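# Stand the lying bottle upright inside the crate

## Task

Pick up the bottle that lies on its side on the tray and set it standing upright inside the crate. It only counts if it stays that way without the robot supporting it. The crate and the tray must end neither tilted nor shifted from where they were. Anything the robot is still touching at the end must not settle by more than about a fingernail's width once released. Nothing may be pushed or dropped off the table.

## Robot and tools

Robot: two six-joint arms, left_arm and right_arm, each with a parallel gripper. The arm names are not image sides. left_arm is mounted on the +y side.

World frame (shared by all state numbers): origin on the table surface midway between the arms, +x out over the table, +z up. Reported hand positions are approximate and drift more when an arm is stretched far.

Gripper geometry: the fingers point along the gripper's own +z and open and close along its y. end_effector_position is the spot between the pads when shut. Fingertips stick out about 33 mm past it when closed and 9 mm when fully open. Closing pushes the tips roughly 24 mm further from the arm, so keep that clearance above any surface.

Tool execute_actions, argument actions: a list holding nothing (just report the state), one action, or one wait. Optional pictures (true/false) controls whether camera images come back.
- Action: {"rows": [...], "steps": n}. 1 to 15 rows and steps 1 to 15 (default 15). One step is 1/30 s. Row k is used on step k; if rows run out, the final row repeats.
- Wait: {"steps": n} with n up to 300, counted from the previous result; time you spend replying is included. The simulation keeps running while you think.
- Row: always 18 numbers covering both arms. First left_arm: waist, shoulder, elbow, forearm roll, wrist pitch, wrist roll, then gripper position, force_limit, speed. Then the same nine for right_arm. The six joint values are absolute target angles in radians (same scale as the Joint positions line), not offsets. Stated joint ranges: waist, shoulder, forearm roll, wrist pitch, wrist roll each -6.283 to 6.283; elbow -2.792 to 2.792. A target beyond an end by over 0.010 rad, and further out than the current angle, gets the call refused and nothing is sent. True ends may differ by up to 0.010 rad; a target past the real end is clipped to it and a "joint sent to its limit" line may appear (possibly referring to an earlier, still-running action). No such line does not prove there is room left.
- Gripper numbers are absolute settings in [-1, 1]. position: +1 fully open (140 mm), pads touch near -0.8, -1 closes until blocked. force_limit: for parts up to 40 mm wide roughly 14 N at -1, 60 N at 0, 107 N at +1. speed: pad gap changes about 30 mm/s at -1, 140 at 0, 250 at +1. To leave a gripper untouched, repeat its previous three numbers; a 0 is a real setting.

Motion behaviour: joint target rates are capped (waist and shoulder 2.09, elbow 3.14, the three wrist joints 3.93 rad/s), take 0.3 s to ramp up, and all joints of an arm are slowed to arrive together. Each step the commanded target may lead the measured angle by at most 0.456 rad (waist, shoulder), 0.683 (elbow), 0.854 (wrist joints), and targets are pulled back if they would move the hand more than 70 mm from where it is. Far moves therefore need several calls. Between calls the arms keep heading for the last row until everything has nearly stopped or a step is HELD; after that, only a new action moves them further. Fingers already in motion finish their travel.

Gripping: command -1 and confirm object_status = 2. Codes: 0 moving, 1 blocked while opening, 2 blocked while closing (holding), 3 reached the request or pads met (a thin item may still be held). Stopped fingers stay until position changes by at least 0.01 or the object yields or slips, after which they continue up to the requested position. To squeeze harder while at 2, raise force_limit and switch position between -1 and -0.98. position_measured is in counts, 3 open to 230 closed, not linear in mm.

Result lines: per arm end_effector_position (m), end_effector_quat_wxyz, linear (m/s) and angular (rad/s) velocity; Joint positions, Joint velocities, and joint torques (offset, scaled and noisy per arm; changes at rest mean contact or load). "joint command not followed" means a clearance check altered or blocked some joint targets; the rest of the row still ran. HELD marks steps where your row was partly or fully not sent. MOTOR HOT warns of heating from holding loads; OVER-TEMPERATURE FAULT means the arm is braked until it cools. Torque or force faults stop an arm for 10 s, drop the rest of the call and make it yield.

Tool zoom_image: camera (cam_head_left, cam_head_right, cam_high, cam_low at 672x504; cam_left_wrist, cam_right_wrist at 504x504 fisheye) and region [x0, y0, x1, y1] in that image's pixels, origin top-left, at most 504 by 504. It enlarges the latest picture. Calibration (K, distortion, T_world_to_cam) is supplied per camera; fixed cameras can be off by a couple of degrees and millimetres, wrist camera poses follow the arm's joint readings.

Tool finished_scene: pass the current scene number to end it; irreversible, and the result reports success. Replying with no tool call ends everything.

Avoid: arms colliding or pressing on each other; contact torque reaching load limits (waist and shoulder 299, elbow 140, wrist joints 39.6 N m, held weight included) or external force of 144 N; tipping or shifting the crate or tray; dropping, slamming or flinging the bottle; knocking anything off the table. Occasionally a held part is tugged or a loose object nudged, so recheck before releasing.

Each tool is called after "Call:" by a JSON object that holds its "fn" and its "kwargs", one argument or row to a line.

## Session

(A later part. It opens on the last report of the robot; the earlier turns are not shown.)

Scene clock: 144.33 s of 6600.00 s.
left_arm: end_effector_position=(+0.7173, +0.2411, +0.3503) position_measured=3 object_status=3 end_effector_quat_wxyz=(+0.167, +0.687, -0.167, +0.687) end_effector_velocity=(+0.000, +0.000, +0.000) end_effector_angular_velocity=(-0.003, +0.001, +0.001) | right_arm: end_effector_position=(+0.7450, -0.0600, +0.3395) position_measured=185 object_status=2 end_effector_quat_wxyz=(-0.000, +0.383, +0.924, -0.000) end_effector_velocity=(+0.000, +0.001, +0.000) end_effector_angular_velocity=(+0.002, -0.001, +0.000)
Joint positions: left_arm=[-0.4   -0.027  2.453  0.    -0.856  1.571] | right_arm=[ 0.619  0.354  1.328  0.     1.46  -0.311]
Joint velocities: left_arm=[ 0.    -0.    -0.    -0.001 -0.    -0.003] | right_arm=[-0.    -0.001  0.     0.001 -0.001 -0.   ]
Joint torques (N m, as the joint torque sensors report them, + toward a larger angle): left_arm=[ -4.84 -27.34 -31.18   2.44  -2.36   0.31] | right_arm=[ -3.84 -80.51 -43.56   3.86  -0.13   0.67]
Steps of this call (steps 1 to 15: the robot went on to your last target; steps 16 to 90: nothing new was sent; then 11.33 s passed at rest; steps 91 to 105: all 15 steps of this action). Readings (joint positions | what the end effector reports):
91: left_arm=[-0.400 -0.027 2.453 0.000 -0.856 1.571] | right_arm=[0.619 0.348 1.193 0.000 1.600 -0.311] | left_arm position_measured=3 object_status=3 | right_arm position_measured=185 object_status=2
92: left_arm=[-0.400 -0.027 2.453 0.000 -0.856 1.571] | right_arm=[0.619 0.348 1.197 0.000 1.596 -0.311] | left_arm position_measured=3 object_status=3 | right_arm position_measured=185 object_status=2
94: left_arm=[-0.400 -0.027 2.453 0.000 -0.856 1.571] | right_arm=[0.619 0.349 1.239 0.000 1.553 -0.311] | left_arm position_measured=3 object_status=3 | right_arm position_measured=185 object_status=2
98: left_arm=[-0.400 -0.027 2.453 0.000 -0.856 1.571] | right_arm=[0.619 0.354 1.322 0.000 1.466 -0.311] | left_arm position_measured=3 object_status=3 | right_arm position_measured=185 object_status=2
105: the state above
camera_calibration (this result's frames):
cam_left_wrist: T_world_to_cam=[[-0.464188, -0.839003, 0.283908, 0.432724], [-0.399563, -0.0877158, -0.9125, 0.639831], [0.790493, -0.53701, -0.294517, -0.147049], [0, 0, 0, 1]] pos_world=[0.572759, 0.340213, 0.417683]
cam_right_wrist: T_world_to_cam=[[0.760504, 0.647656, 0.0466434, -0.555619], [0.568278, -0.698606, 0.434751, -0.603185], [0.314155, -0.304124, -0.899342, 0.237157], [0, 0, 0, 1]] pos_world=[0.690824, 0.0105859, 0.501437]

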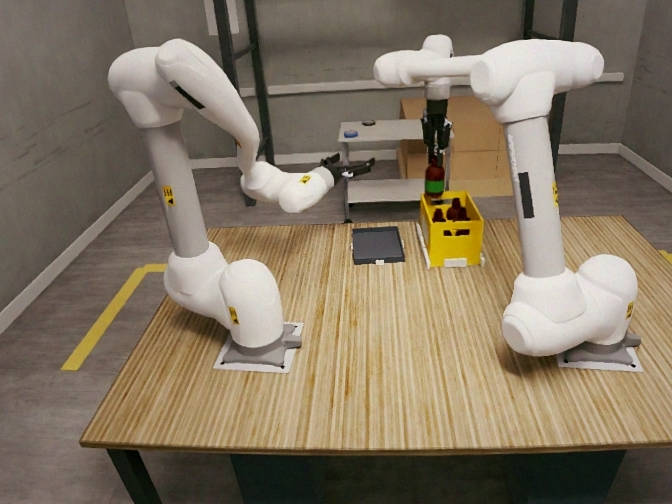

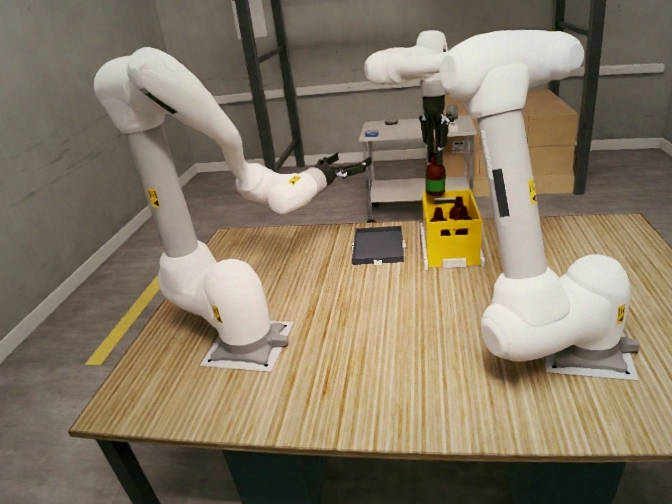

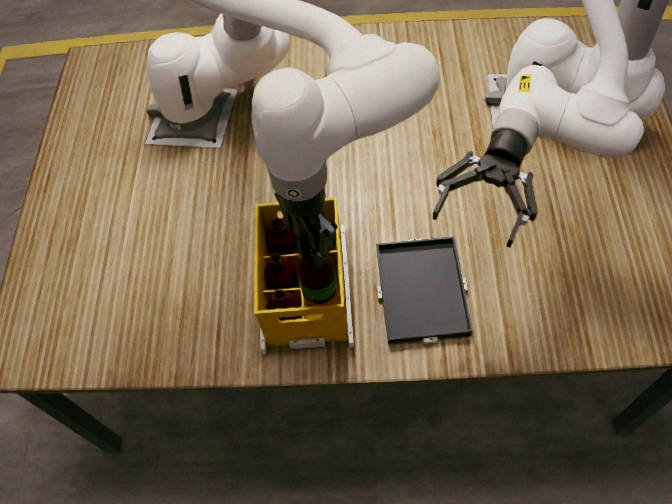

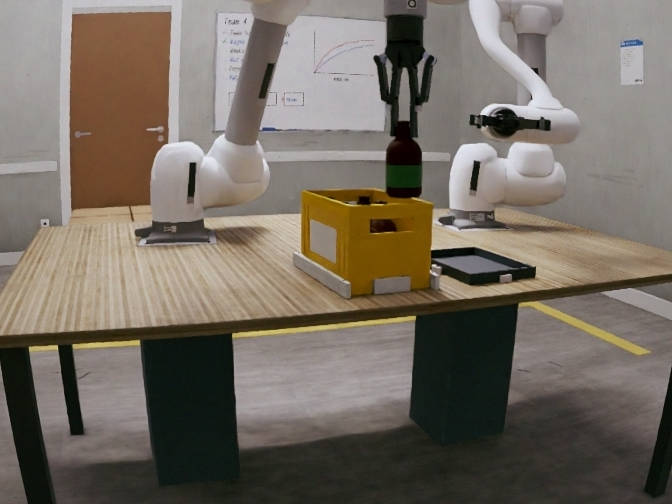

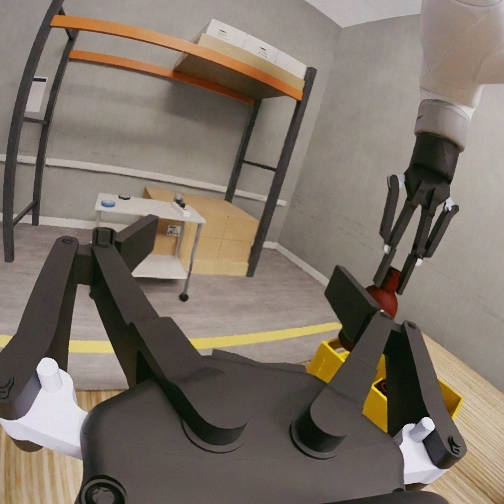

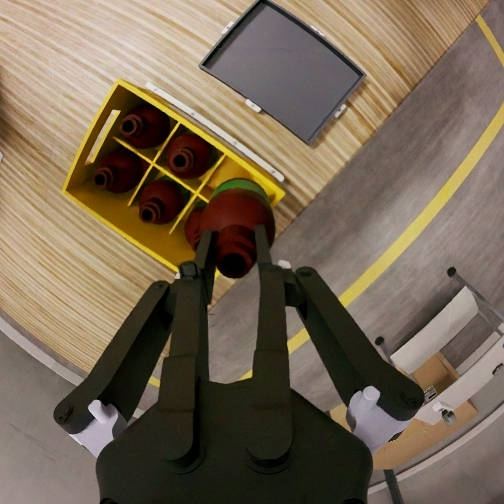

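Call:
{"fn": "execute_actions", "kwargs": {
  "actions": [
    {"rows":[[-0.4,-0.0265,2.453,0,-0.856,1.571,1,0.3,0,0.619,0.3733,1.4282,0,1.3401,-0.311,-1,0.5,-0.5]],"steps":15}
  ]
}}

Call:
{"fn": "zoom_image", "kwargs": {
  "camera": "cam_right_wrist",
  "region": [100,80,380,360]
}}

Scene clock: 152.13 s of 6600.00 s.
left_arm: end_effector_position=(+0.7173, +0.2411, +0.3503) position_measured=3 object_status=3 end_effector_quat_wxyz=(+0.167, +0.687, -0.167, +0.687) end_effector_velocity=(+0.000, -0.000, +0.001) end_effector_angular_velocity=(-0.001, -0.002, -0.000) | right_arm: end_effector_position=(+0.7451, -0.0600, +0.2695) position_measured=186 object_status=2 end_effector_quat_wxyz=(+0.000, +0.383, +0.924, +0.000) end_effector_velocity=(-0.000, -0.000, -0.001) end_effector_angular_velocity=(-0.000, +0.001, -0.000)
Joint positions: left_arm=[-0.4   -0.026  2.453  0.    -0.856  1.571] | right_arm=[ 0.619  0.373  1.428 -0.     1.34  -0.311]
Joint velocities: left_arm=[-0.    -0.    -0.001  0.    -0.001 -0.   ] | right_arm=[ 0.     0.     0.002  0.    -0.001  0.   ]
Joint torques (N m, as the joint torque sensors report them, + toward a larger angle): left_arm=[ -3.65 -27.72 -31.09   2.63  -1.94   0.66] | right_arm=[ -4.32 -80.89 -43.68   3.33  -1.02   0.77]
Steps of this call (steps 1 to 15: the robot went on to your last target; steps 16 to 90: nothing new was sent; then 4.30 s passed at rest; steps 91 to 105: all 15 steps of this action). Readings (joint positions | what the end effector reports):
91: left_arm=[-0.400 -0.027 2.453 0.000 -0.856 1.571] | right_arm=[0.619 0.354 1.329 -0.000 1.459 -0.311] | left_arm position_measured=3 object_status=3 | right_arm position_measured=185 object_status=2
92: left_arm=[-0.400 -0.026 2.453 0.000 -0.856 1.571] | right_arm=[0.619 0.354 1.333 -0.000 1.454 -0.311] | left_arm position_measured=3 object_status=3 | right_arm position_measured=185 object_status=2
94: left_arm=[-0.400 -0.026 2.453 0.000 -0.856 1.571] | right_arm=[0.619 0.361 1.373 0.000 1.406 -0.311] | left_arm position_measured=3 object_status=3 | right_arm position_measured=185 object_status=2
98: left_arm=[-0.400 -0.026 2.453 0.000 -0.856 1.571] | right_arm=[0.619 0.373 1.426 -0.000 1.343 -0.311] | left_arm position_measured=3 object_status=3 | right_arm position_measured=186 object_status=2
105: the state above
camera_calibration (this result's frames):
cam_left_wrist: T_world_to_cam=[[-0.464187, -0.839003, 0.283908, 0.432724], [-0.399564, -0.0877146, -0.912499, 0.639831], [0.790492, -0.53701, -0.29452, -0.147049], [0, 0, 0, 1]] pos_world=[0.57276, 0.340212, 0.417682]
cam_right_wrist: T_world_to_cam=[[0.760489, 0.647663, 0.046787, -0.552419], [0.568212, -0.698609, 0.434834, -0.572759], [0.314312, -0.304101, -0.899294, 0.174077], [0, 0, 0, 1]] pos_world=[0.690842, 0.0105839, 0.431447]

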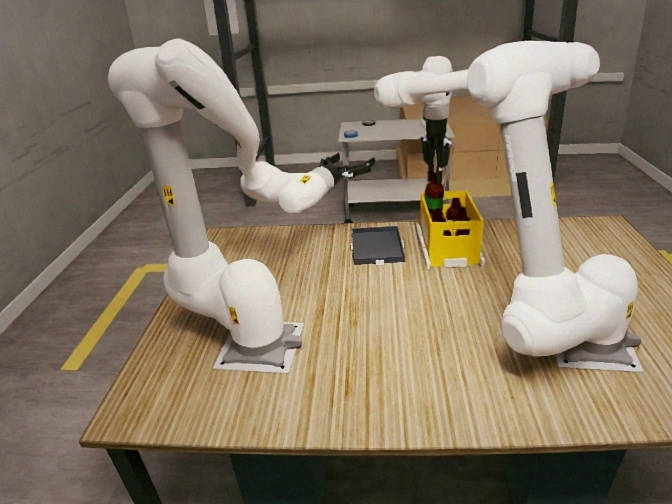

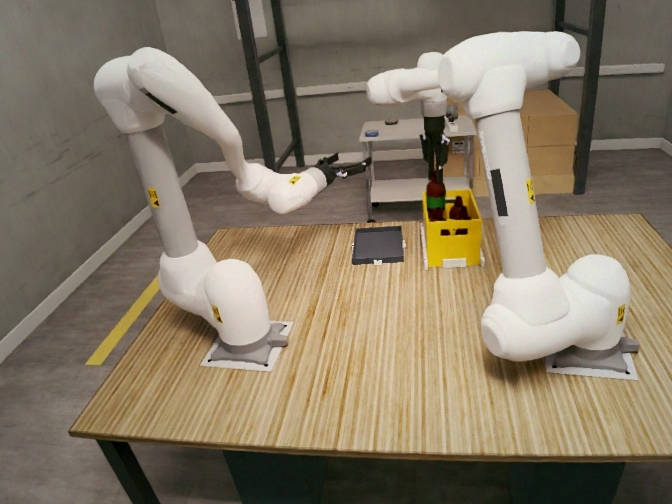

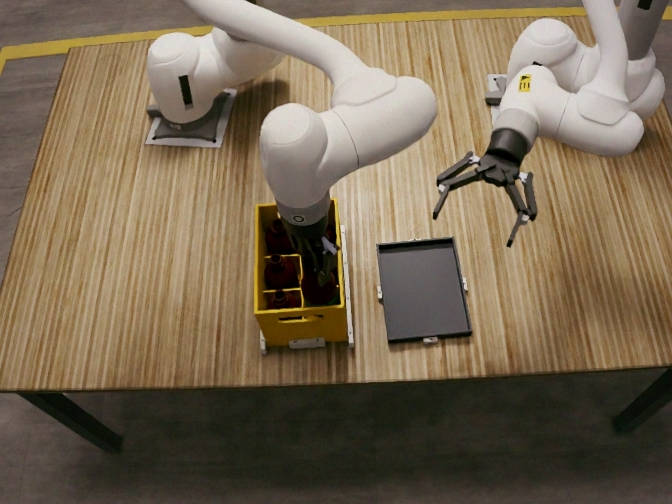

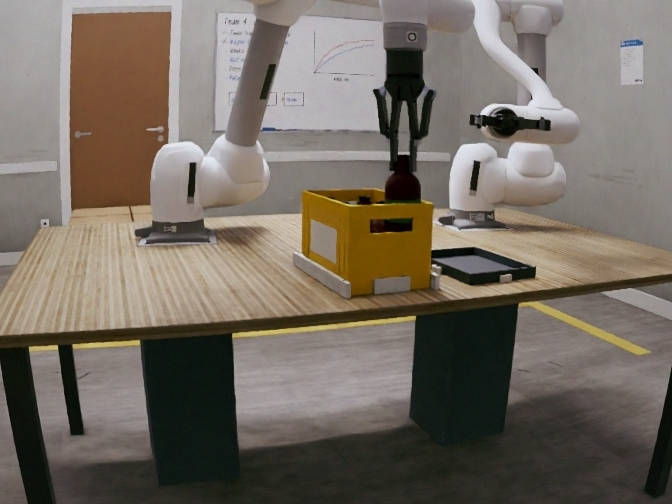

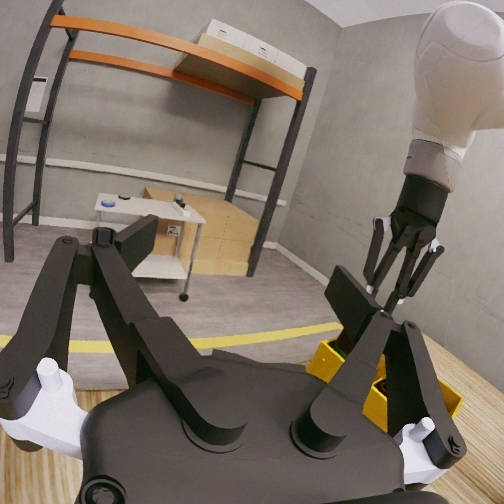

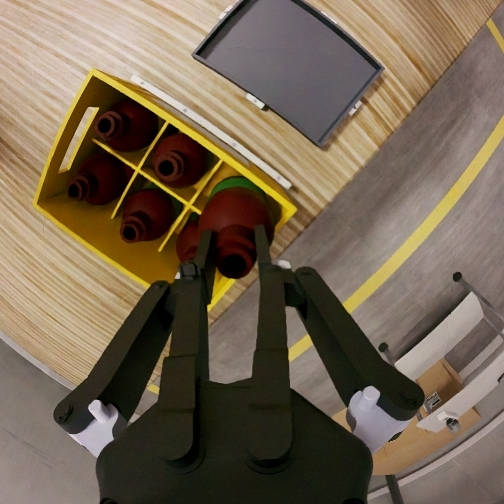

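Region (100, 80, 380, 360) of cam_right_wrist's 504x504 image, scaled by 1.800, with more detail than that image has.

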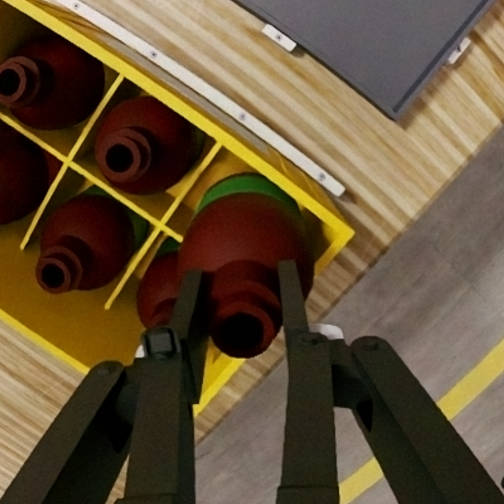

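Call:
{"fn": "execute_actions", "kwargs": {
  "actions": [
    {"rows":[[-0.4,-0.0265,2.453,0,-0.856,1.571,1,0.3,0,0.618,0.3814,1.4721,0,1.2881,-0.311,-1,0.5,-0.5]],"steps":15}
  ]
}}

Call:
{"fn": "zoom_image", "kwargs": {
  "camera": "cam_right_wrist",
  "region": [100,80,380,360]
}}

Scene clock: 161.53 s of 6600.00 s.
left_arm: end_effector_position=(+0.7173, +0.2411, +0.3503) position_measured=3 object_status=3 end_effector_quat_wxyz=(+0.167, +0.687, -0.167, +0.687) end_effector_velocity=(-0.000, -0.000, +0.000) end_effector_angular_velocity=(-0.001, -0.001, -0.001) | right_arm: end_effector_position=(+0.7430, -0.0619, +0.2395) position_measured=186 object_status=2 end_effector_quat_wxyz=(-0.000, +0.383, +0.924, +0.000) end_effector_velocity=(+0.001, -0.001, -0.001) end_effector_angular_velocity=(-0.004, -0.001, +0.001)
Joint positions: left_arm=[-0.4   -0.026  2.453  0.    -0.856  1.571] | right_arm=[ 0.618  0.381  1.472  0.     1.288 -0.311]
Joint velocities: left_arm=[-0.    -0.    -0.     0.001 -0.001 -0.001] | right_arm=[-0.     0.001  0.001 -0.004 -0.001  0.   ]
Joint torques (N m, as the joint torque sensors report them, + toward a larger angle): left_arm=[ -3.72 -27.15 -31.07   2.67  -2.24   0.57] | right_arm=[ -3.21 -81.41 -41.09   4.05  -0.35   0.76]
Steps of this call (steps 1 to 15: the robot went on to your last target; steps 16 to 90: nothing new was sent; then 5.90 s passed at rest; steps 91 to 105: all 15 steps of this action). Readings (joint positions | what the end effector reports):
91: left_arm=[-0.400 -0.026 2.453 0.000 -0.856 1.571] | right_arm=[0.619 0.373 1.428 0.000 1.340 -0.311] | left_arm position_measured=3 object_status=3 | right_arm position_measured=186 object_status=2
92: left_arm=[-0.400 -0.026 2.453 0.000 -0.856 1.571] | right_arm=[0.619 0.374 1.432 0.000 1.335 -0.311] | left_arm position_measured=3 object_status=3 | right_arm position_measured=186 object_status=2
94: left_arm=[-0.400 -0.026 2.453 0.000 -0.856 1.571] | right_arm=[0.619 0.379 1.459 0.000 1.304 -0.311] | left_arm position_measured=3 object_status=3 | right_arm position_measured=186 object_status=2
98: left_arm=[-0.400 -0.027 2.453 0.000 -0.856 1.571] | right_arm=[0.618 0.381 1.471 0.000 1.289 -0.311] | left_arm position_measured=3 object_status=3 | right_arm position_measured=186 object_status=2
105: the state above
camera_calibration (this result's frames):
cam_left_wrist: T_world_to_cam=[[-0.464187, -0.839004, 0.283908, 0.432724], [-0.399567, -0.0877135, -0.912498, 0.639831], [0.790492, -0.53701, -0.294523, -0.147048], [0, 0, 0, 1]] pos_world=[0.57276, 0.340212, 0.417682]
cam_right_wrist: T_world_to_cam=[[0.76114, 0.646902, 0.0467226, -0.548758], [0.567563, -0.69919, 0.434749, -0.559371], [0.313908, -0.304387, -0.899339, 0.147439], [0, 0, 0, 1]] pos_world=[0.688878, 0.00876502, 0.401423]

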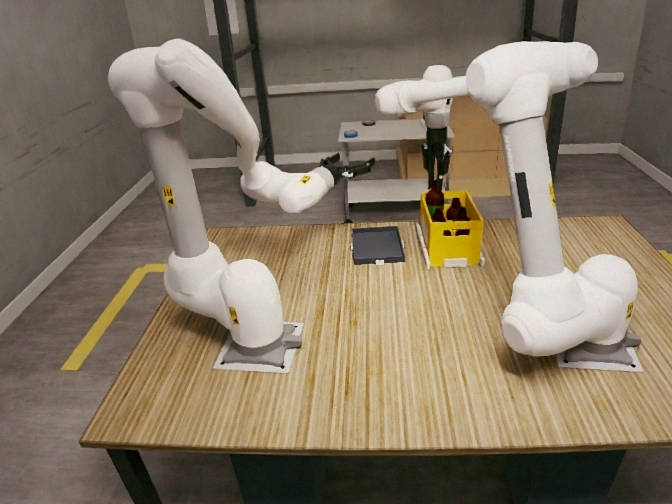

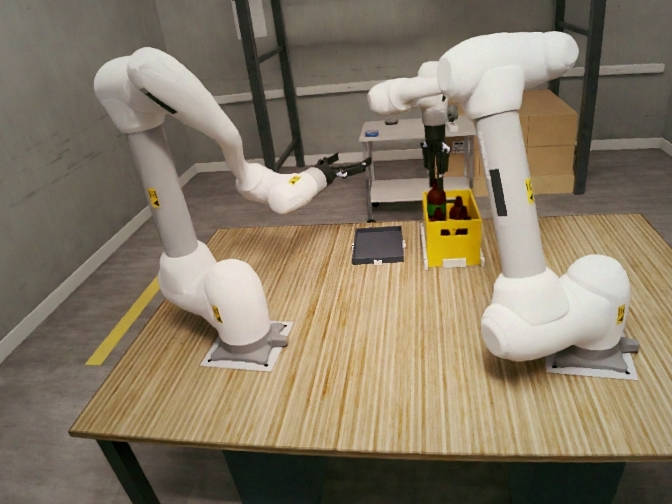

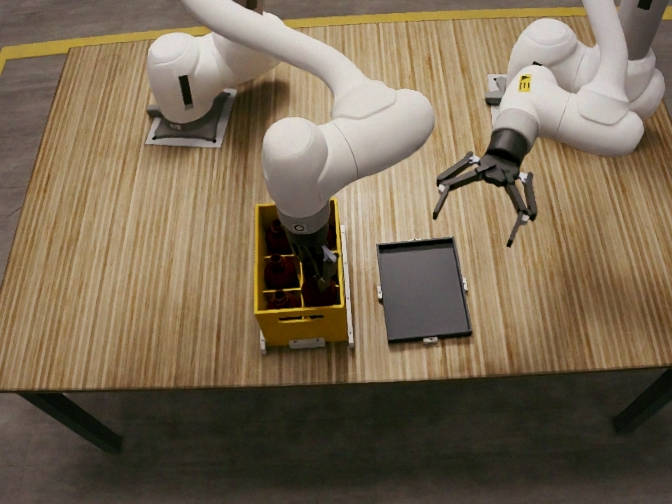

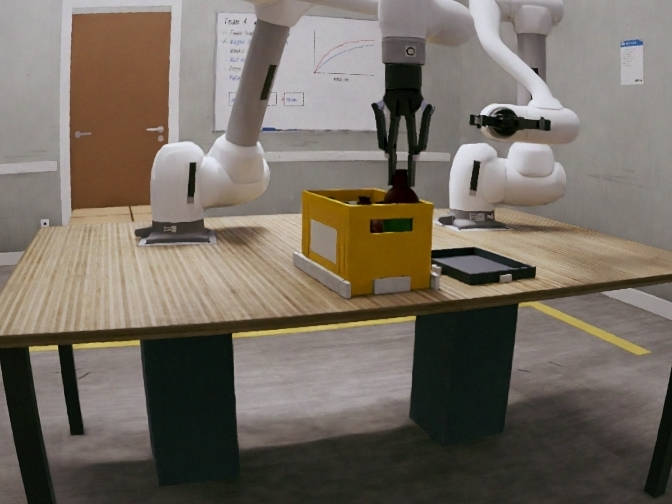

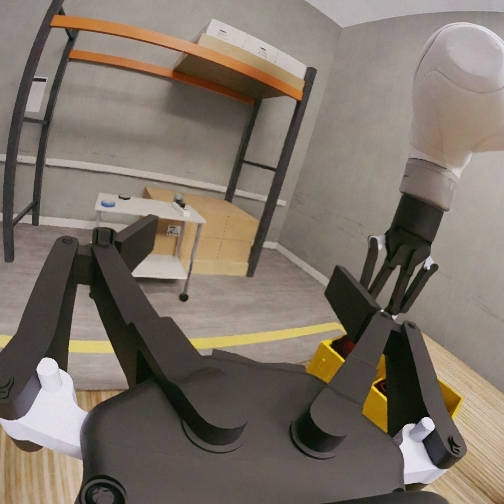

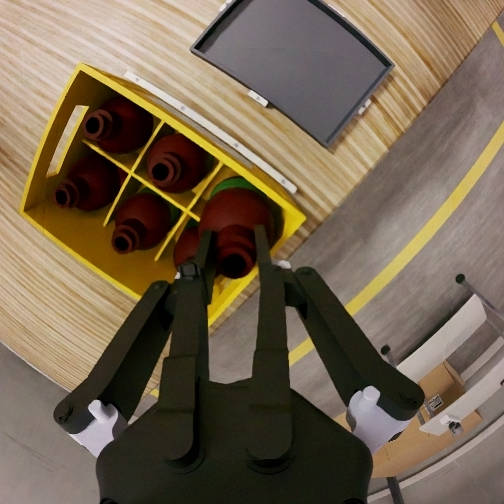

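Region (100, 80, 380, 360) of cam_right_wrist's 504x504 image, scaled by 1.800, with more detail than that image has.

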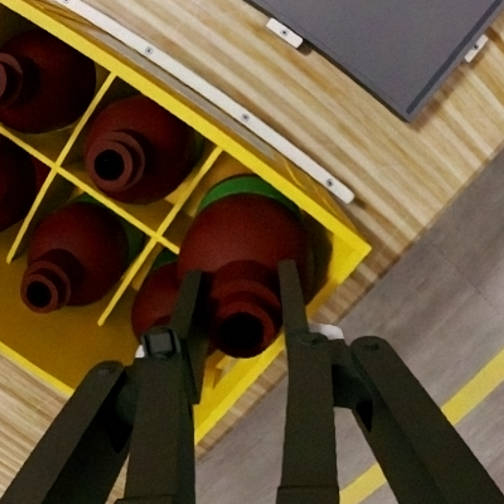

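Call:
{"fn": "execute_actions", "kwargs": {
  "actions": [
    {"rows":[[-0.4,-0.0265,2.453,0,-0.856,1.571,1,0.3,0,0.618,0.3838,1.478,0,1.2798,-0.311,-1,0.5,-0.5],[-0.4,-0.0265,2.453,0,-0.856,1.571,1,0.3,0,0.618,0.3838,1.478,0,1.2798,-0.311,-1,0.5,-0.5],[-0.4,-0.0265,2.453,0,-0.856,1.571,1,0.3,0,0.618,0.3862,1.484,0,1.2714,-0.311,-1,0.5,-0.5],[-0.4,-0.0265,2.453,0,-0.856,1.571,1,0.3,0,0.618,0.3862,1.484,0,1.2714,-0.311,-1,0.5,-0.5],[-0.4,-0.0265,2.453,0,-0.856,1.571,1,0.3,0,0.618,0.3886,1.49,0,1.263,-0.311,-1,0.5,-0.5]],"steps":15}
  ],
  "pictures": false
}}

Call:
{"fn": "execute_actions", "kwargs": {
  "actions": [
    {"rows":[[-0.4,-0.0265,2.453,0,-0.856,1.571,1,0.3,0,0.618,0.3962,1.5073,0,1.2381,-0.311,-1,0.5,-0.5]],"steps":15}
  ]
}}

Scene clock: 172.57 s of 6600.00 s.
left_arm: end_effector_position=(+0.7173, +0.2411, +0.3503) position_measured=3 object_status=3 end_effector_quat_wxyz=(+0.167, +0.687, -0.167, +0.687) end_effector_velocity=(-0.001, +0.001, -0.002) end_effector_angular_velocity=(+0.001, +0.003, -0.000) | right_arm: end_effector_position=(+0.7431, -0.0619, +0.2244) position_measured=186 object_status=2 end_effector_quat_wxyz=(+0.000, +0.383, +0.924, -0.000) end_effector_velocity=(-0.000, +0.000, -0.001) end_effector_angular_velocity=(+0.001, +0.001, -0.000)
Joint positions: left_arm=[-0.4   -0.026  2.453  0.    -0.856  1.571] | right_arm=[ 0.618  0.389  1.49  -0.     1.263 -0.311]
Joint velocities: left_arm=[ 0.001 -0.     0.002  0.001  0.002 -0.002] | right_arm=[-0.     0.001  0.001  0.001 -0.001 -0.   ]
Joint torques (N m, as the joint torque sensors report them, + toward a larger angle): left_arm=[ -4.13 -28.15 -31.08   2.61  -2.28   0.56] | right_arm=[ -4.13 -82.   -40.7    3.71  -0.23   0.82]
Steps of this call (steps 1 to 15: the robot went on to your last target; steps 16 to 90: nothing new was sent; then 7.53 s passed at rest; steps 91 to 105: all 15 steps of this action). Readings (joint positions | what the end effector reports):
91: left_arm=[-0.400 -0.026 2.453 0.000 -0.856 1.571] | right_arm=[0.618 0.381 1.472 -0.000 1.288 -0.311] | left_arm position_measured=3 object_status=3 | right_arm position_measured=186 object_status=2
92: left_arm=[-0.400 -0.026 2.453 0.000 -0.856 1.571] | right_arm=[0.618 0.382 1.474 -0.000 1.286 -0.311] | left_arm position_measured=3 object_status=3 | right_arm position_measured=186 object_status=2
94: left_arm=[-0.400 -0.026 2.453 0.000 -0.856 1.571] | right_arm=[0.618 0.384 1.478 -0.000 1.280 -0.311] | left_arm position_measured=3 object_status=3 | right_arm position_measured=186 object_status=2
98: left_arm=[-0.400 -0.027 2.453 0.000 -0.856 1.571] | right_arm=[0.618 0.388 1.488 -0.000 1.266 -0.311] | left_arm position_measured=3 object_status=3 | right_arm position_measured=186 object_status=2
105: the state above

Scene clock: 173.07 s of 6600.00 s.
left_arm: end_effector_position=(+0.7173, +0.2411, +0.3503) position_measured=3 object_status=3 end_effector_quat_wxyz=(+0.167, +0.687, -0.167, +0.687) end_effector_velocity=(+0.000, -0.000, -0.000) end_effector_angular_velocity=(+0.003, -0.001, -0.001) | right_arm: end_effector_position=(+0.7430, -0.0619, +0.2094) position_measured=186 object_status=2 end_effector_quat_wxyz=(+0.000, +0.383, +0.924, -0.000) end_effector_velocity=(+0.001, +0.000, +0.001) end_effector_angular_velocity=(+0.000, -0.001, +0.000)
Joint positions: left_arm=[-0.4   -0.026  2.453  0.    -0.856  1.571] | right_arm=[ 0.618  0.396  1.507 -0.     1.238 -0.311]
Joint velocities: left_arm=[ 0.     0.    -0.     0.001  0.     0.002] | right_arm=[-0.    -0.    -0.001 -0.    -0.    -0.   ]
Joint torques (N m, as the joint torque sensors report them, + toward a larger angle): left_arm=[ -3.36 -28.28 -30.79   2.75  -2.26   0.76] | right_arm=[ -3.57 -81.73 -40.54   3.67  -0.36   0.75]
Steps of this call (steps 1 to 15: all 15 steps of this action). Readings (joint positions | what the end effector reports):
1: left_arm=[-0.400 -0.026 2.453 0.000 -0.856 1.571] | right_arm=[0.618 0.389 1.490 -0.000 1.263 -0.311] | left_arm position_measured=3 object_status=3 | right_arm position_measured=186 object_status=2
2: left_arm=[-0.400 -0.026 2.453 0.000 -0.856 1.571] | right_arm=[0.618 0.390 1.493 -0.000 1.258 -0.311] | left_arm position_measured=3 object_status=3 | right_arm position_measured=186 object_status=2
4: left_arm=[-0.400 -0.026 2.453 0.000 -0.856 1.571] | right_arm=[0.618 0.395 1.504 -0.000 1.244 -0.311] | left_arm position_measured=3 object_status=3 | right_arm position_measured=186 object_status=2
8: left_arm=[-0.400 -0.026 2.453 0.000 -0.856 1.571] | right_arm=[0.618 0.396 1.507 -0.000 1.239 -0.311] | left_arm position_measured=3 object_status=3 | right_arm position_measured=186 object_status=2
15: the state above
camera_calibration (this result's frames):
cam_left_wrist: T_world_to_cam=[[-0.464187, -0.839004, 0.283908, 0.432724], [-0.399566, -0.0877133, -0.912498, 0.639831], [0.790492, -0.53701, -0.294522, -0.147048], [0, 0, 0, 1]] pos_world=[0.57276, 0.340212, 0.417682]
cam_right_wrist: T_world_to_cam=[[0.761137, 0.646909, 0.0466889, -0.547354], [0.567551, -0.69915, 0.434828, -0.54633], [0.313937, -0.304465, -0.899302, 0.120289], [0, 0, 0, 1]] pos_world=[0.688918, 0.00874528, 0.371291]

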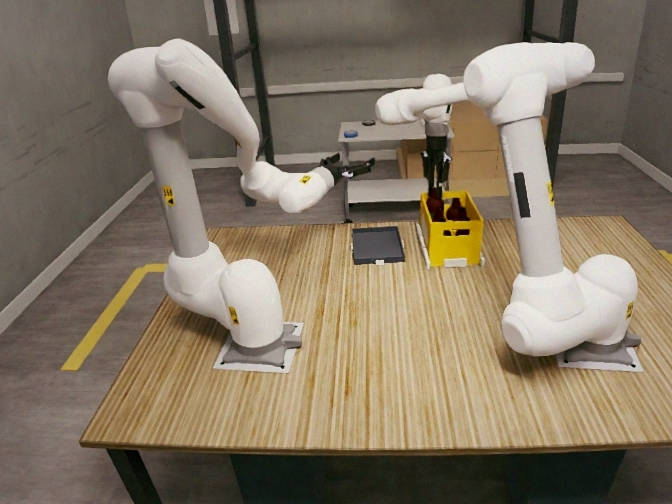

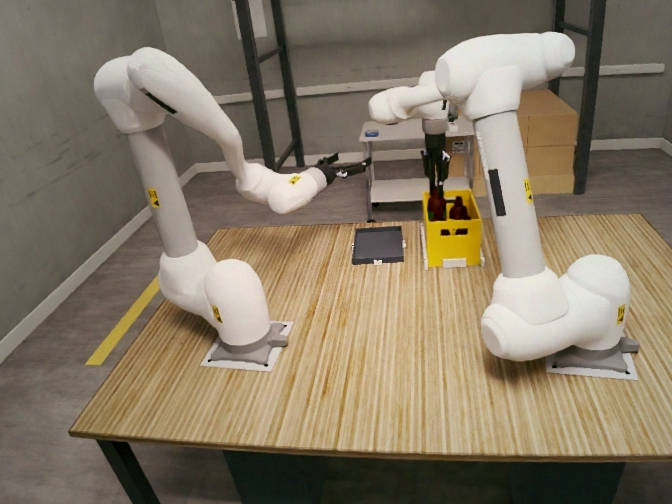

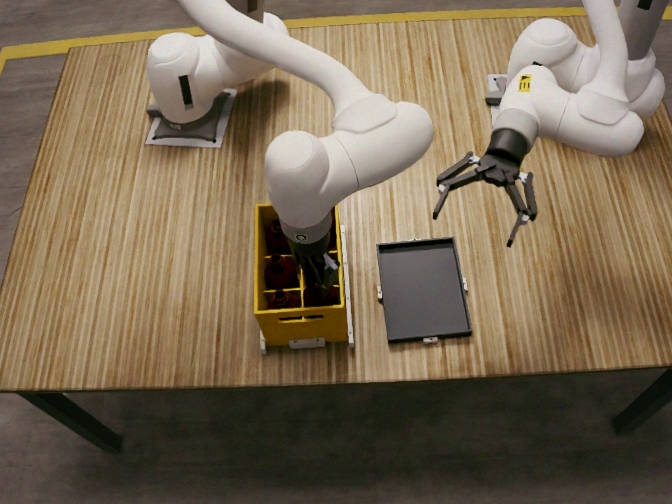

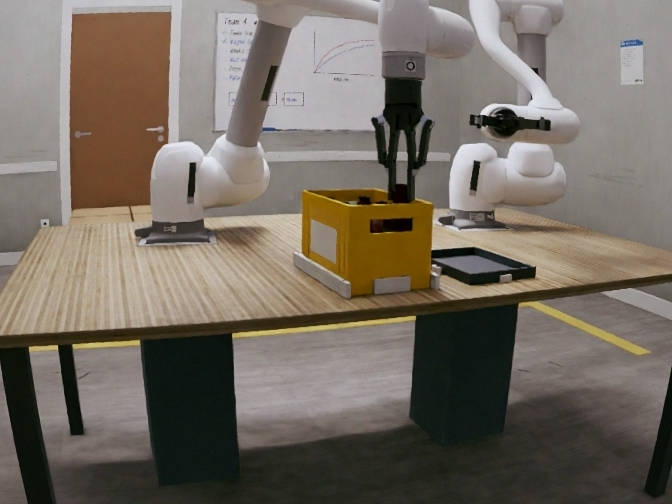

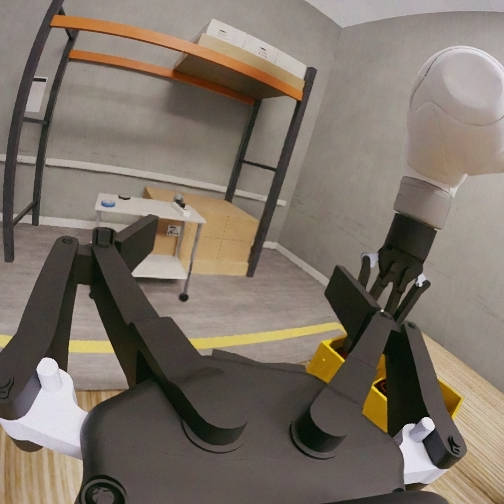

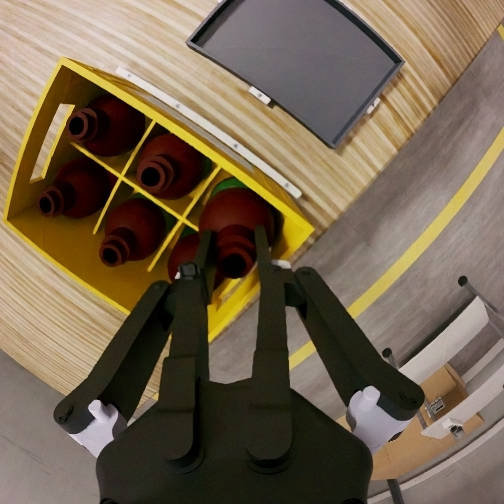

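Call:
{"fn": "execute_actions", "kwargs": {
  "actions": [
    {"rows":[[-0.4,-0.0265,2.453,0,-0.856,1.571,1,0.3,0,0.618,0.4131,1.5398,0,1.1887,-0.311,-0.98,-0.6,-0.5]],"steps":15}
  ],
  "pictures": false
}}

Call:
{"fn": "execute_actions", "kwargs": {
  "actions": [
    {"rows":[[-0.4,-0.0265,2.453,0,-0.856,1.571,1,0.3,0,0.618,0.4173,1.5471,0,1.1772,-0.311,-0.98,-0.6,-0.5]],"steps":15}
  ],
  "pictures": false
}}

Call:
{"fn": "execute_actions", "kwargs": {
  "actions": [
    {"rows":[[-0.4,-0.0265,2.453,0,-0.856,1.571,1,0.3,0,0.618,0.4191,1.5502,0,1.1723,-0.311,-0.98,-0.6,-0.5]],"steps":15}
  ]
}}

Call:
{"fn": "zoom_image", "kwargs": {
  "camera": "cam_head_left",
  "region": [410,160,500,250]
}}

Scene clock: 182.47 s of 6600.00 s.
left_arm: end_effector_position=(+0.7173, +0.2411, +0.3503) position_measured=3 object_status=3 end_effector_quat_wxyz=(+0.167, +0.687, -0.167, +0.687) end_effector_velocity=(+0.000, -0.000, +0.001) end_effector_angular_velocity=(+0.002, -0.003, +0.000) | right_arm: end_effector_position=(+0.7430, -0.0619, +0.1794) position_measured=186 object_status=2 end_effector_quat_wxyz=(-0.000, +0.383, +0.924, +0.000) end_effector_velocity=(-0.000, -0.000, -0.001) end_effector_angular_velocity=(-0.001, +0.001, +0.000)
Joint positions: left_arm=[-0.4   -0.026  2.453  0.    -0.856  1.571] | right_arm=[ 0.618  0.413  1.54   0.     1.189 -0.311]
Joint velocities: left_arm=[ 0.    -0.001 -0.001  0.    -0.     0.003] | right_arm=[-0.     0.     0.001 -0.001 -0.     0.   ]
Joint torques (N m, as the joint torque sensors report them, + toward a larger angle): left_arm=[ -3.9  -28.38 -30.78   2.53  -2.08   0.36] | right_arm=[ -3.62 -83.57 -40.04   3.28  -0.44   0.82]
Steps of this call (steps 1 to 15: the robot went on to your last target; steps 16 to 90: nothing new was sent; then 5.90 s passed at rest; steps 91 to 105: all 15 steps of this action). Readings (joint positions | what the end effector reports):
91: left_arm=[-0.400 -0.026 2.453 0.000 -0.856 1.571] | right_arm=[0.618 0.396 1.507 0.000 1.238 -0.311] | left_arm position_measured=3 object_status=3 | right_arm position_measured=186 object_status=0
92: left_arm=[-0.400 -0.026 2.453 0.000 -0.856 1.571] | right_arm=[0.618 0.398 1.511 0.000 1.232 -0.311] | left_arm position_measured=3 object_status=3 | right_arm position_measured=186 object_status=0
94: left_arm=[-0.400 -0.026 2.453 0.000 -0.856 1.571] | right_arm=[0.618 0.408 1.531 0.000 1.203 -0.311] | left_arm position_measured=3 object_status=3 | right_arm position_measured=186 object_status=0
98: left_arm=[-0.400 -0.026 2.453 0.000 -0.856 1.571] | right_arm=[0.618 0.413 1.539 0.000 1.190 -0.311] | left_arm position_measured=3 object_status=3 | right_arm position_measured=186 object_status=2
105: the state above

Scene clock: 182.97 s of 6600.00 s.
left_arm: end_effector_position=(+0.7173, +0.2411, +0.3503) position_measured=3 object_status=3 end_effector_quat_wxyz=(+0.167, +0.687, -0.167, +0.687) end_effector_velocity=(+0.000, +0.000, +0.000) end_effector_angular_velocity=(+0.000, -0.000, +0.001) | right_arm: end_effector_position=(+0.7430, -0.0620, +0.1724) position_measured=186 object_status=2 end_effector_quat_wxyz=(+0.000, +0.383, +0.924, -0.000) end_effector_velocity=(-0.000, +0.000, -0.000) end_effector_angular_velocity=(+0.000, +0.000, -0.000)
Joint positions: left_arm=[-0.4   -0.026  2.453  0.    -0.856  1.571] | right_arm=[ 0.618  0.417  1.547 -0.     1.177 -0.311]
Joint velocities: left_arm=[ 0.  0. -0. -0.  0.  0.] | right_arm=[-0.  0.  0.  0. -0.  0.]
Joint torques (N m, as the joint torque sensors report them, + toward a larger angle): left_arm=[ -2.58 -25.49 -30.64   2.47  -2.34   0.39] | right_arm=[ -3.88 -83.43 -39.99   3.57  -0.4    0.71]
Steps of this call (steps 1 to 15: all 15 steps of this action). Readings (joint positions | what the end effector reports):
1: left_arm=[-0.400 -0.026 2.453 0.000 -0.856 1.571] | right_arm=[0.618 0.413 1.540 0.000 1.189 -0.311] | left_arm position_measured=3 object_status=3 | right_arm position_measured=186 object_status=2
2: left_arm=[-0.400 -0.026 2.453 0.000 -0.856 1.571] | right_arm=[0.618 0.414 1.541 0.000 1.186 -0.311] | left_arm position_measured=3 object_status=3 | right_arm position_measured=186 object_status=2
4: left_arm=[-0.400 -0.026 2.453 0.000 -0.856 1.571] | right_arm=[0.618 0.417 1.546 -0.000 1.180 -0.311] | left_arm position_measured=3 object_status=3 | right_arm position_measured=186 object_status=2
8: left_arm=[-0.400 -0.026 2.453 0.000 -0.856 1.571] | right_arm=[0.618 0.417 1.547 -0.000 1.177 -0.311] | left_arm position_measured=3 object_status=3 | right_arm position_measured=186 object_status=2
15: the state above

Scene clock: 183.47 s of 6600.00 s.
left_arm: end_effector_position=(+0.7173, +0.2411, +0.3503) position_measured=3 object_status=3 end_effector_quat_wxyz=(+0.167, +0.687, -0.167, +0.687) end_effector_velocity=(-0.000, -0.001, -0.000) end_effector_angular_velocity=(+0.000, -0.000, -0.001) | right_arm: end_effector_position=(+0.7429, -0.0620, +0.1694) position_measured=186 object_status=2 end_effector_quat_wxyz=(+0.000, +0.383, +0.924, -0.000) end_effector_velocity=(-0.000, -0.000, -0.000) end_effector_angular_velocity=(-0.000, +0.000, -0.000)
Joint positions: left_arm=[-0.4   -0.026  2.453  0.    -0.856  1.571] | right_arm=[ 0.618  0.419  1.55  -0.     1.172 -0.311]
Joint velocities: left_arm=[-0.     0.    -0.     0.001 -0.    -0.001] | right_arm=[ 0.    -0.     0.001  0.    -0.     0.   ]
Joint torques (N m, as the joint torque sensors report them, + toward a larger angle): left_arm=[ -4.6  -26.82 -30.98   2.61  -2.15   0.7 ] | right_arm=[ -3.68 -84.03 -39.85   3.56  -0.44   0.81]
Steps of this call (steps 1 to 15: all 15 steps of this action). Readings (joint positions | what the end effector reports):
1: left_arm=[-0.400 -0.027 2.453 0.000 -0.856 1.571] | right_arm=[0.618 0.417 1.547 -0.000 1.177 -0.311] | left_arm position_measured=3 object_status=3 | right_arm position_measured=186 object_status=2
2: left_arm=[-0.400 -0.027 2.453 0.000 -0.856 1.571] | right_arm=[0.618 0.418 1.548 -0.000 1.176 -0.311] | left_arm position_measured=3 object_status=3 | right_arm position_measured=186 object_status=2
4: left_arm=[-0.400 -0.027 2.453 0.000 -0.856 1.571] | right_arm=[0.618 0.419 1.550 -0.000 1.173 -0.311] | left_arm position_measured=3 object_status=3 | right_arm position_measured=186 object_status=2
8: left_arm=[-0.400 -0.026 2.453 0.000 -0.856 1.571] | right_arm=[0.618 0.419 1.550 -0.000 1.172 -0.311] | left_arm position_measured=3 object_status=3 | right_arm position_measured=186 object_status=2
15: the state above
camera_calibration (this result's frames):
cam_left_wrist: T_world_to_cam=[[-0.464187, -0.839004, 0.283908, 0.432724], [-0.399567, -0.0877135, -0.912498, 0.639831], [0.790492, -0.53701, -0.294522, -0.147048], [0, 0, 0, 1]] pos_world=[0.57276, 0.340212, 0.417682]
cam_right_wrist: T_world_to_cam=[[0.761134, 0.646913, 0.0466867, -0.545377], [0.567563, -0.699153, 0.434806, -0.528913], [0.313923, -0.304448, -0.899313, 0.084367], [0, 0, 0, 1]] pos_world=[0.688812, 0.00870559, 0.331309]

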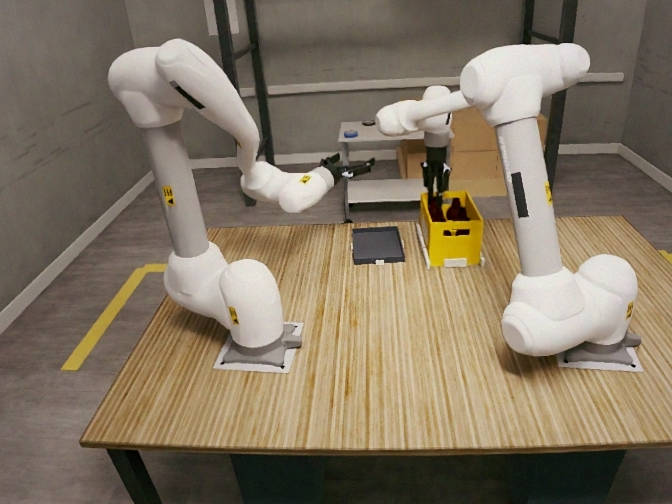

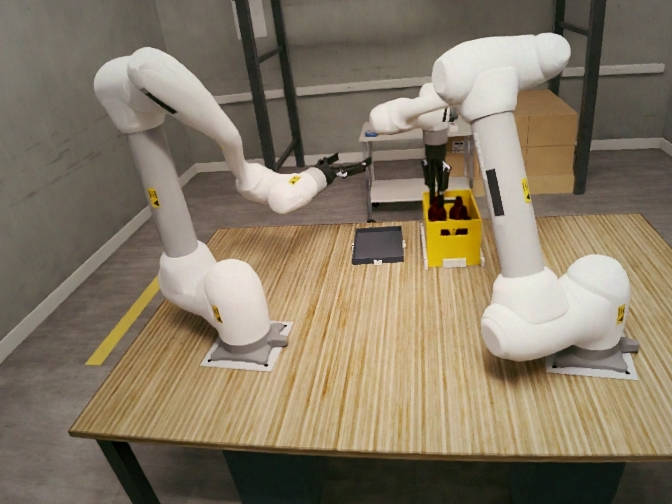

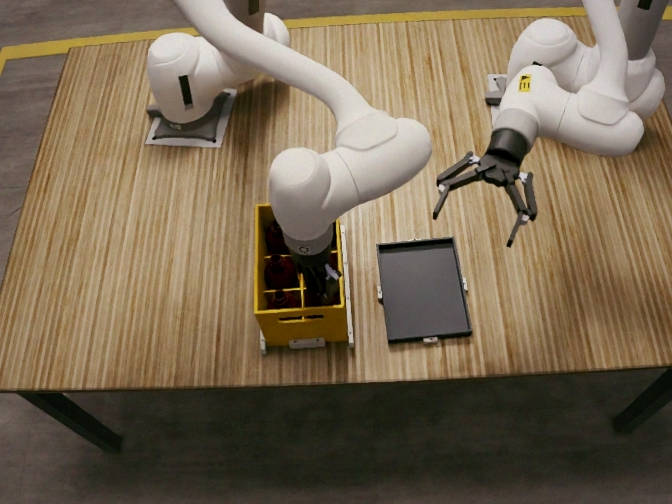

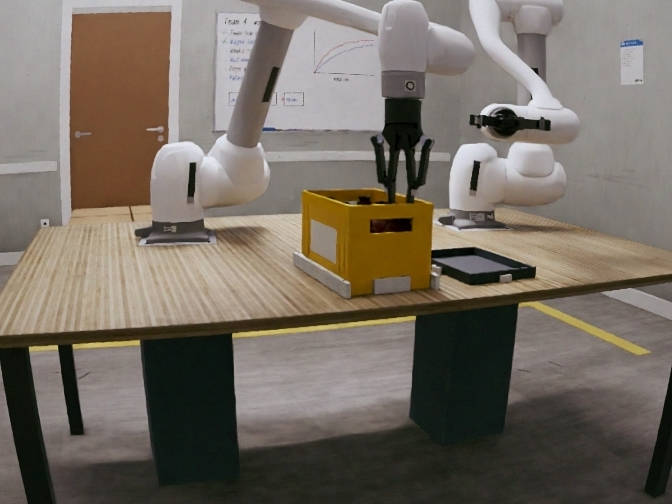

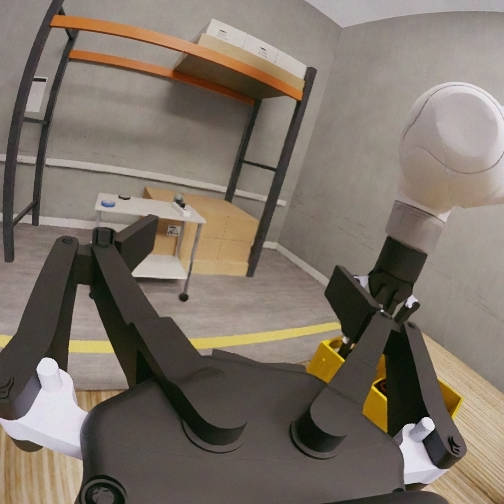

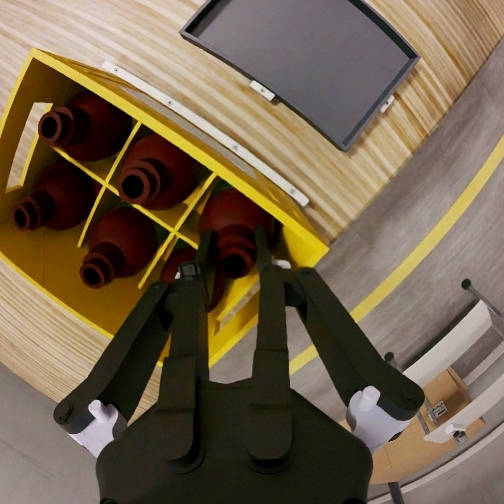

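Region (410, 160, 500, 250) of cam_head_left's 672x504 image, scaled by 5.600, with more detail than that image has.

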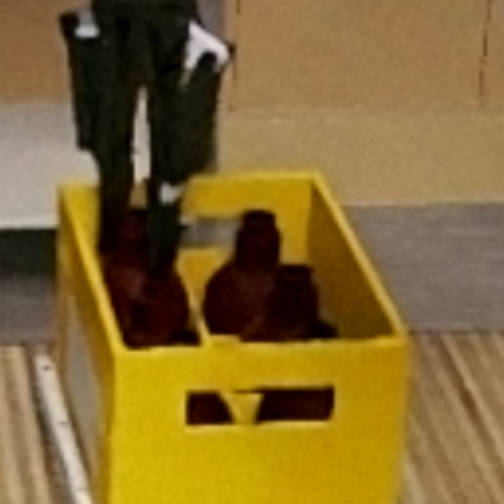

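Call:
{"fn": "execute_actions", "kwargs": {
  "actions": [
    {"rows":[[-0.4,-0.0265,2.453,0,-0.856,1.571,1,0.3,0,0.618,0.4203,1.5523,0,1.169,-0.311,-0.98,-0.6,-0.5]],"steps":10}
  ],
  "pictures": false
}}

Call:
{"fn": "execute_actions", "kwargs": {
  "actions": [
    {"rows":[[-0.4,-0.0265,2.453,0,-0.856,1.571,1,0.3,0,0.618,0.4216,1.5543,0,1.1657,-0.311,-0.98,-0.6,-0.5]],"steps":10}
  ],
  "pictures": false
}}

Scene clock: 190.53 s of 6600.00 s.
left_arm: end_effector_position=(+0.7173, +0.2411, +0.3503) position_measured=3 object_status=3 end_effector_quat_wxyz=(+0.167, +0.687, -0.167, +0.687) end_effector_velocity=(+0.000, -0.000, +0.001) end_effector_angular_velocity=(+0.001, -0.001, -0.000) | right_arm: end_effector_position=(+0.7429, -0.0620, +0.1674) position_measured=186 object_status=2 end_effector_quat_wxyz=(-0.000, +0.383, +0.924, +0.000) end_effector_velocity=(+0.000, +0.000, +0.000) end_effector_angular_velocity=(+0.001, -0.000, -0.000)
Joint positions: left_arm=[-0.4   -0.026  2.453  0.    -0.856  1.571] | right_arm=[ 0.618  0.42   1.552  0.     1.169 -0.311]
Joint velocities: left_arm=[ 0.    -0.001 -0.001  0.001  0.001  0.001] | right_arm=[-0. -0. -0.  0. -0. -0.]
Joint torques (N m, as the joint torque sensors report them, + toward a larger angle): left_arm=[ -5.03 -28.37 -30.04   2.6   -2.04   0.63] | right_arm=[ -3.52 -84.04 -39.46   3.48  -0.41   0.85]
Steps of this call (steps 1 to 15: the robot went on to your last target; steps 16 to 90: nothing new was sent; then 3.73 s passed at rest; steps 91 to 100: all 10 steps of this action). Readings (joint positions | what the end effector reports):
91: left_arm=[-0.400 -0.026 2.453 0.000 -0.856 1.571] | right_arm=[0.618 0.419 1.550 0.000 1.172 -0.311] | left_arm position_measured=3 object_status=3 | right_arm position_measured=186 object_status=2
92: left_arm=[-0.400 -0.027 2.453 0.000 -0.856 1.571] | right_arm=[0.618 0.419 1.551 0.000 1.171 -0.311] | left_arm position_measured=3 object_status=3 | right_arm position_measured=186 object_status=2
94: left_arm=[-0.400 -0.026 2.453 0.000 -0.856 1.571] | right_arm=[0.618 0.420 1.552 0.000 1.170 -0.311] | left_arm position_measured=3 object_status=3 | right_arm position_measured=186 object_status=2
98: left_arm=[-0.400 -0.026 2.453 0.000 -0.856 1.571] | right_arm=[0.618 0.420 1.552 0.000 1.169 -0.311] | left_arm position_measured=3 object_status=3 | right_arm position_measured=186 object_status=2
100: the state above

Scene clock: 190.87 s of 6600.00 s.
left_arm: end_effector_position=(+0.7173, +0.2411, +0.3503) position_measured=3 object_status=3 end_effector_quat_wxyz=(+0.167, +0.687, -0.167, +0.687) end_effector_velocity=(-0.000, +0.000, +0.001) end_effector_angular_velocity=(+0.000, -0.002, -0.000) | right_arm: end_effector_position=(+0.7429, -0.0620, +0.1654) position_measured=186 object_status=2 end_effector_quat_wxyz=(-0.000, +0.383, +0.924, +0.000) end_effector_velocity=(-0.000, -0.000, -0.000) end_effector_angular_velocity=(-0.000, +0.001, -0.000)
Joint positions: left_arm=[-0.4   -0.026  2.453  0.    -0.856  1.571] | right_arm=[ 0.618  0.422  1.554  0.     1.166 -0.311]
Joint velocities: left_arm=[-0.    -0.001 -0.     0.    -0.001  0.001] | right_arm=[ 0.    -0.     0.001 -0.    -0.     0.   ]
Joint torques (N m, as the joint torque sensors report them, + toward a larger angle): left_arm=[ -3.07 -26.29 -30.84   2.43  -2.07   0.4 ] | right_arm=[ -3.21 -83.64 -39.04   3.48  -0.38   0.85]
Steps of this call (steps 1 to 10: all 10 steps of this action). Readings (joint positions | what the end effector reports):
1: left_arm=[-0.400 -0.026 2.453 0.000 -0.856 1.571] | right_arm=[0.618 0.420 1.552 0.000 1.169 -0.311] | left_arm position_measured=3 object_status=3 | right_arm position_measured=186 object_status=2
2: left_arm=[-0.400 -0.027 2.453 0.000 -0.856 1.571] | right_arm=[0.618 0.421 1.553 0.000 1.168 -0.311] | left_arm position_measured=3 object_status=3 | right_arm position_measured=186 object_status=2
4: left_arm=[-0.400 -0.026 2.453 0.000 -0.856 1.571] | right_arm=[0.618 0.421 1.554 0.000 1.166 -0.311] | left_arm position_measured=3 object_status=3 | right_arm position_measured=186 object_status=2
8: left_arm=[-0.400 -0.026 2.453 0.000 -0.856 1.571] | right_arm=[0.618 0.422 1.554 0.000 1.166 -0.311] | left_arm position_measured=3 object_status=3 | right_arm position_measured=186 object_status=2
10: the state above


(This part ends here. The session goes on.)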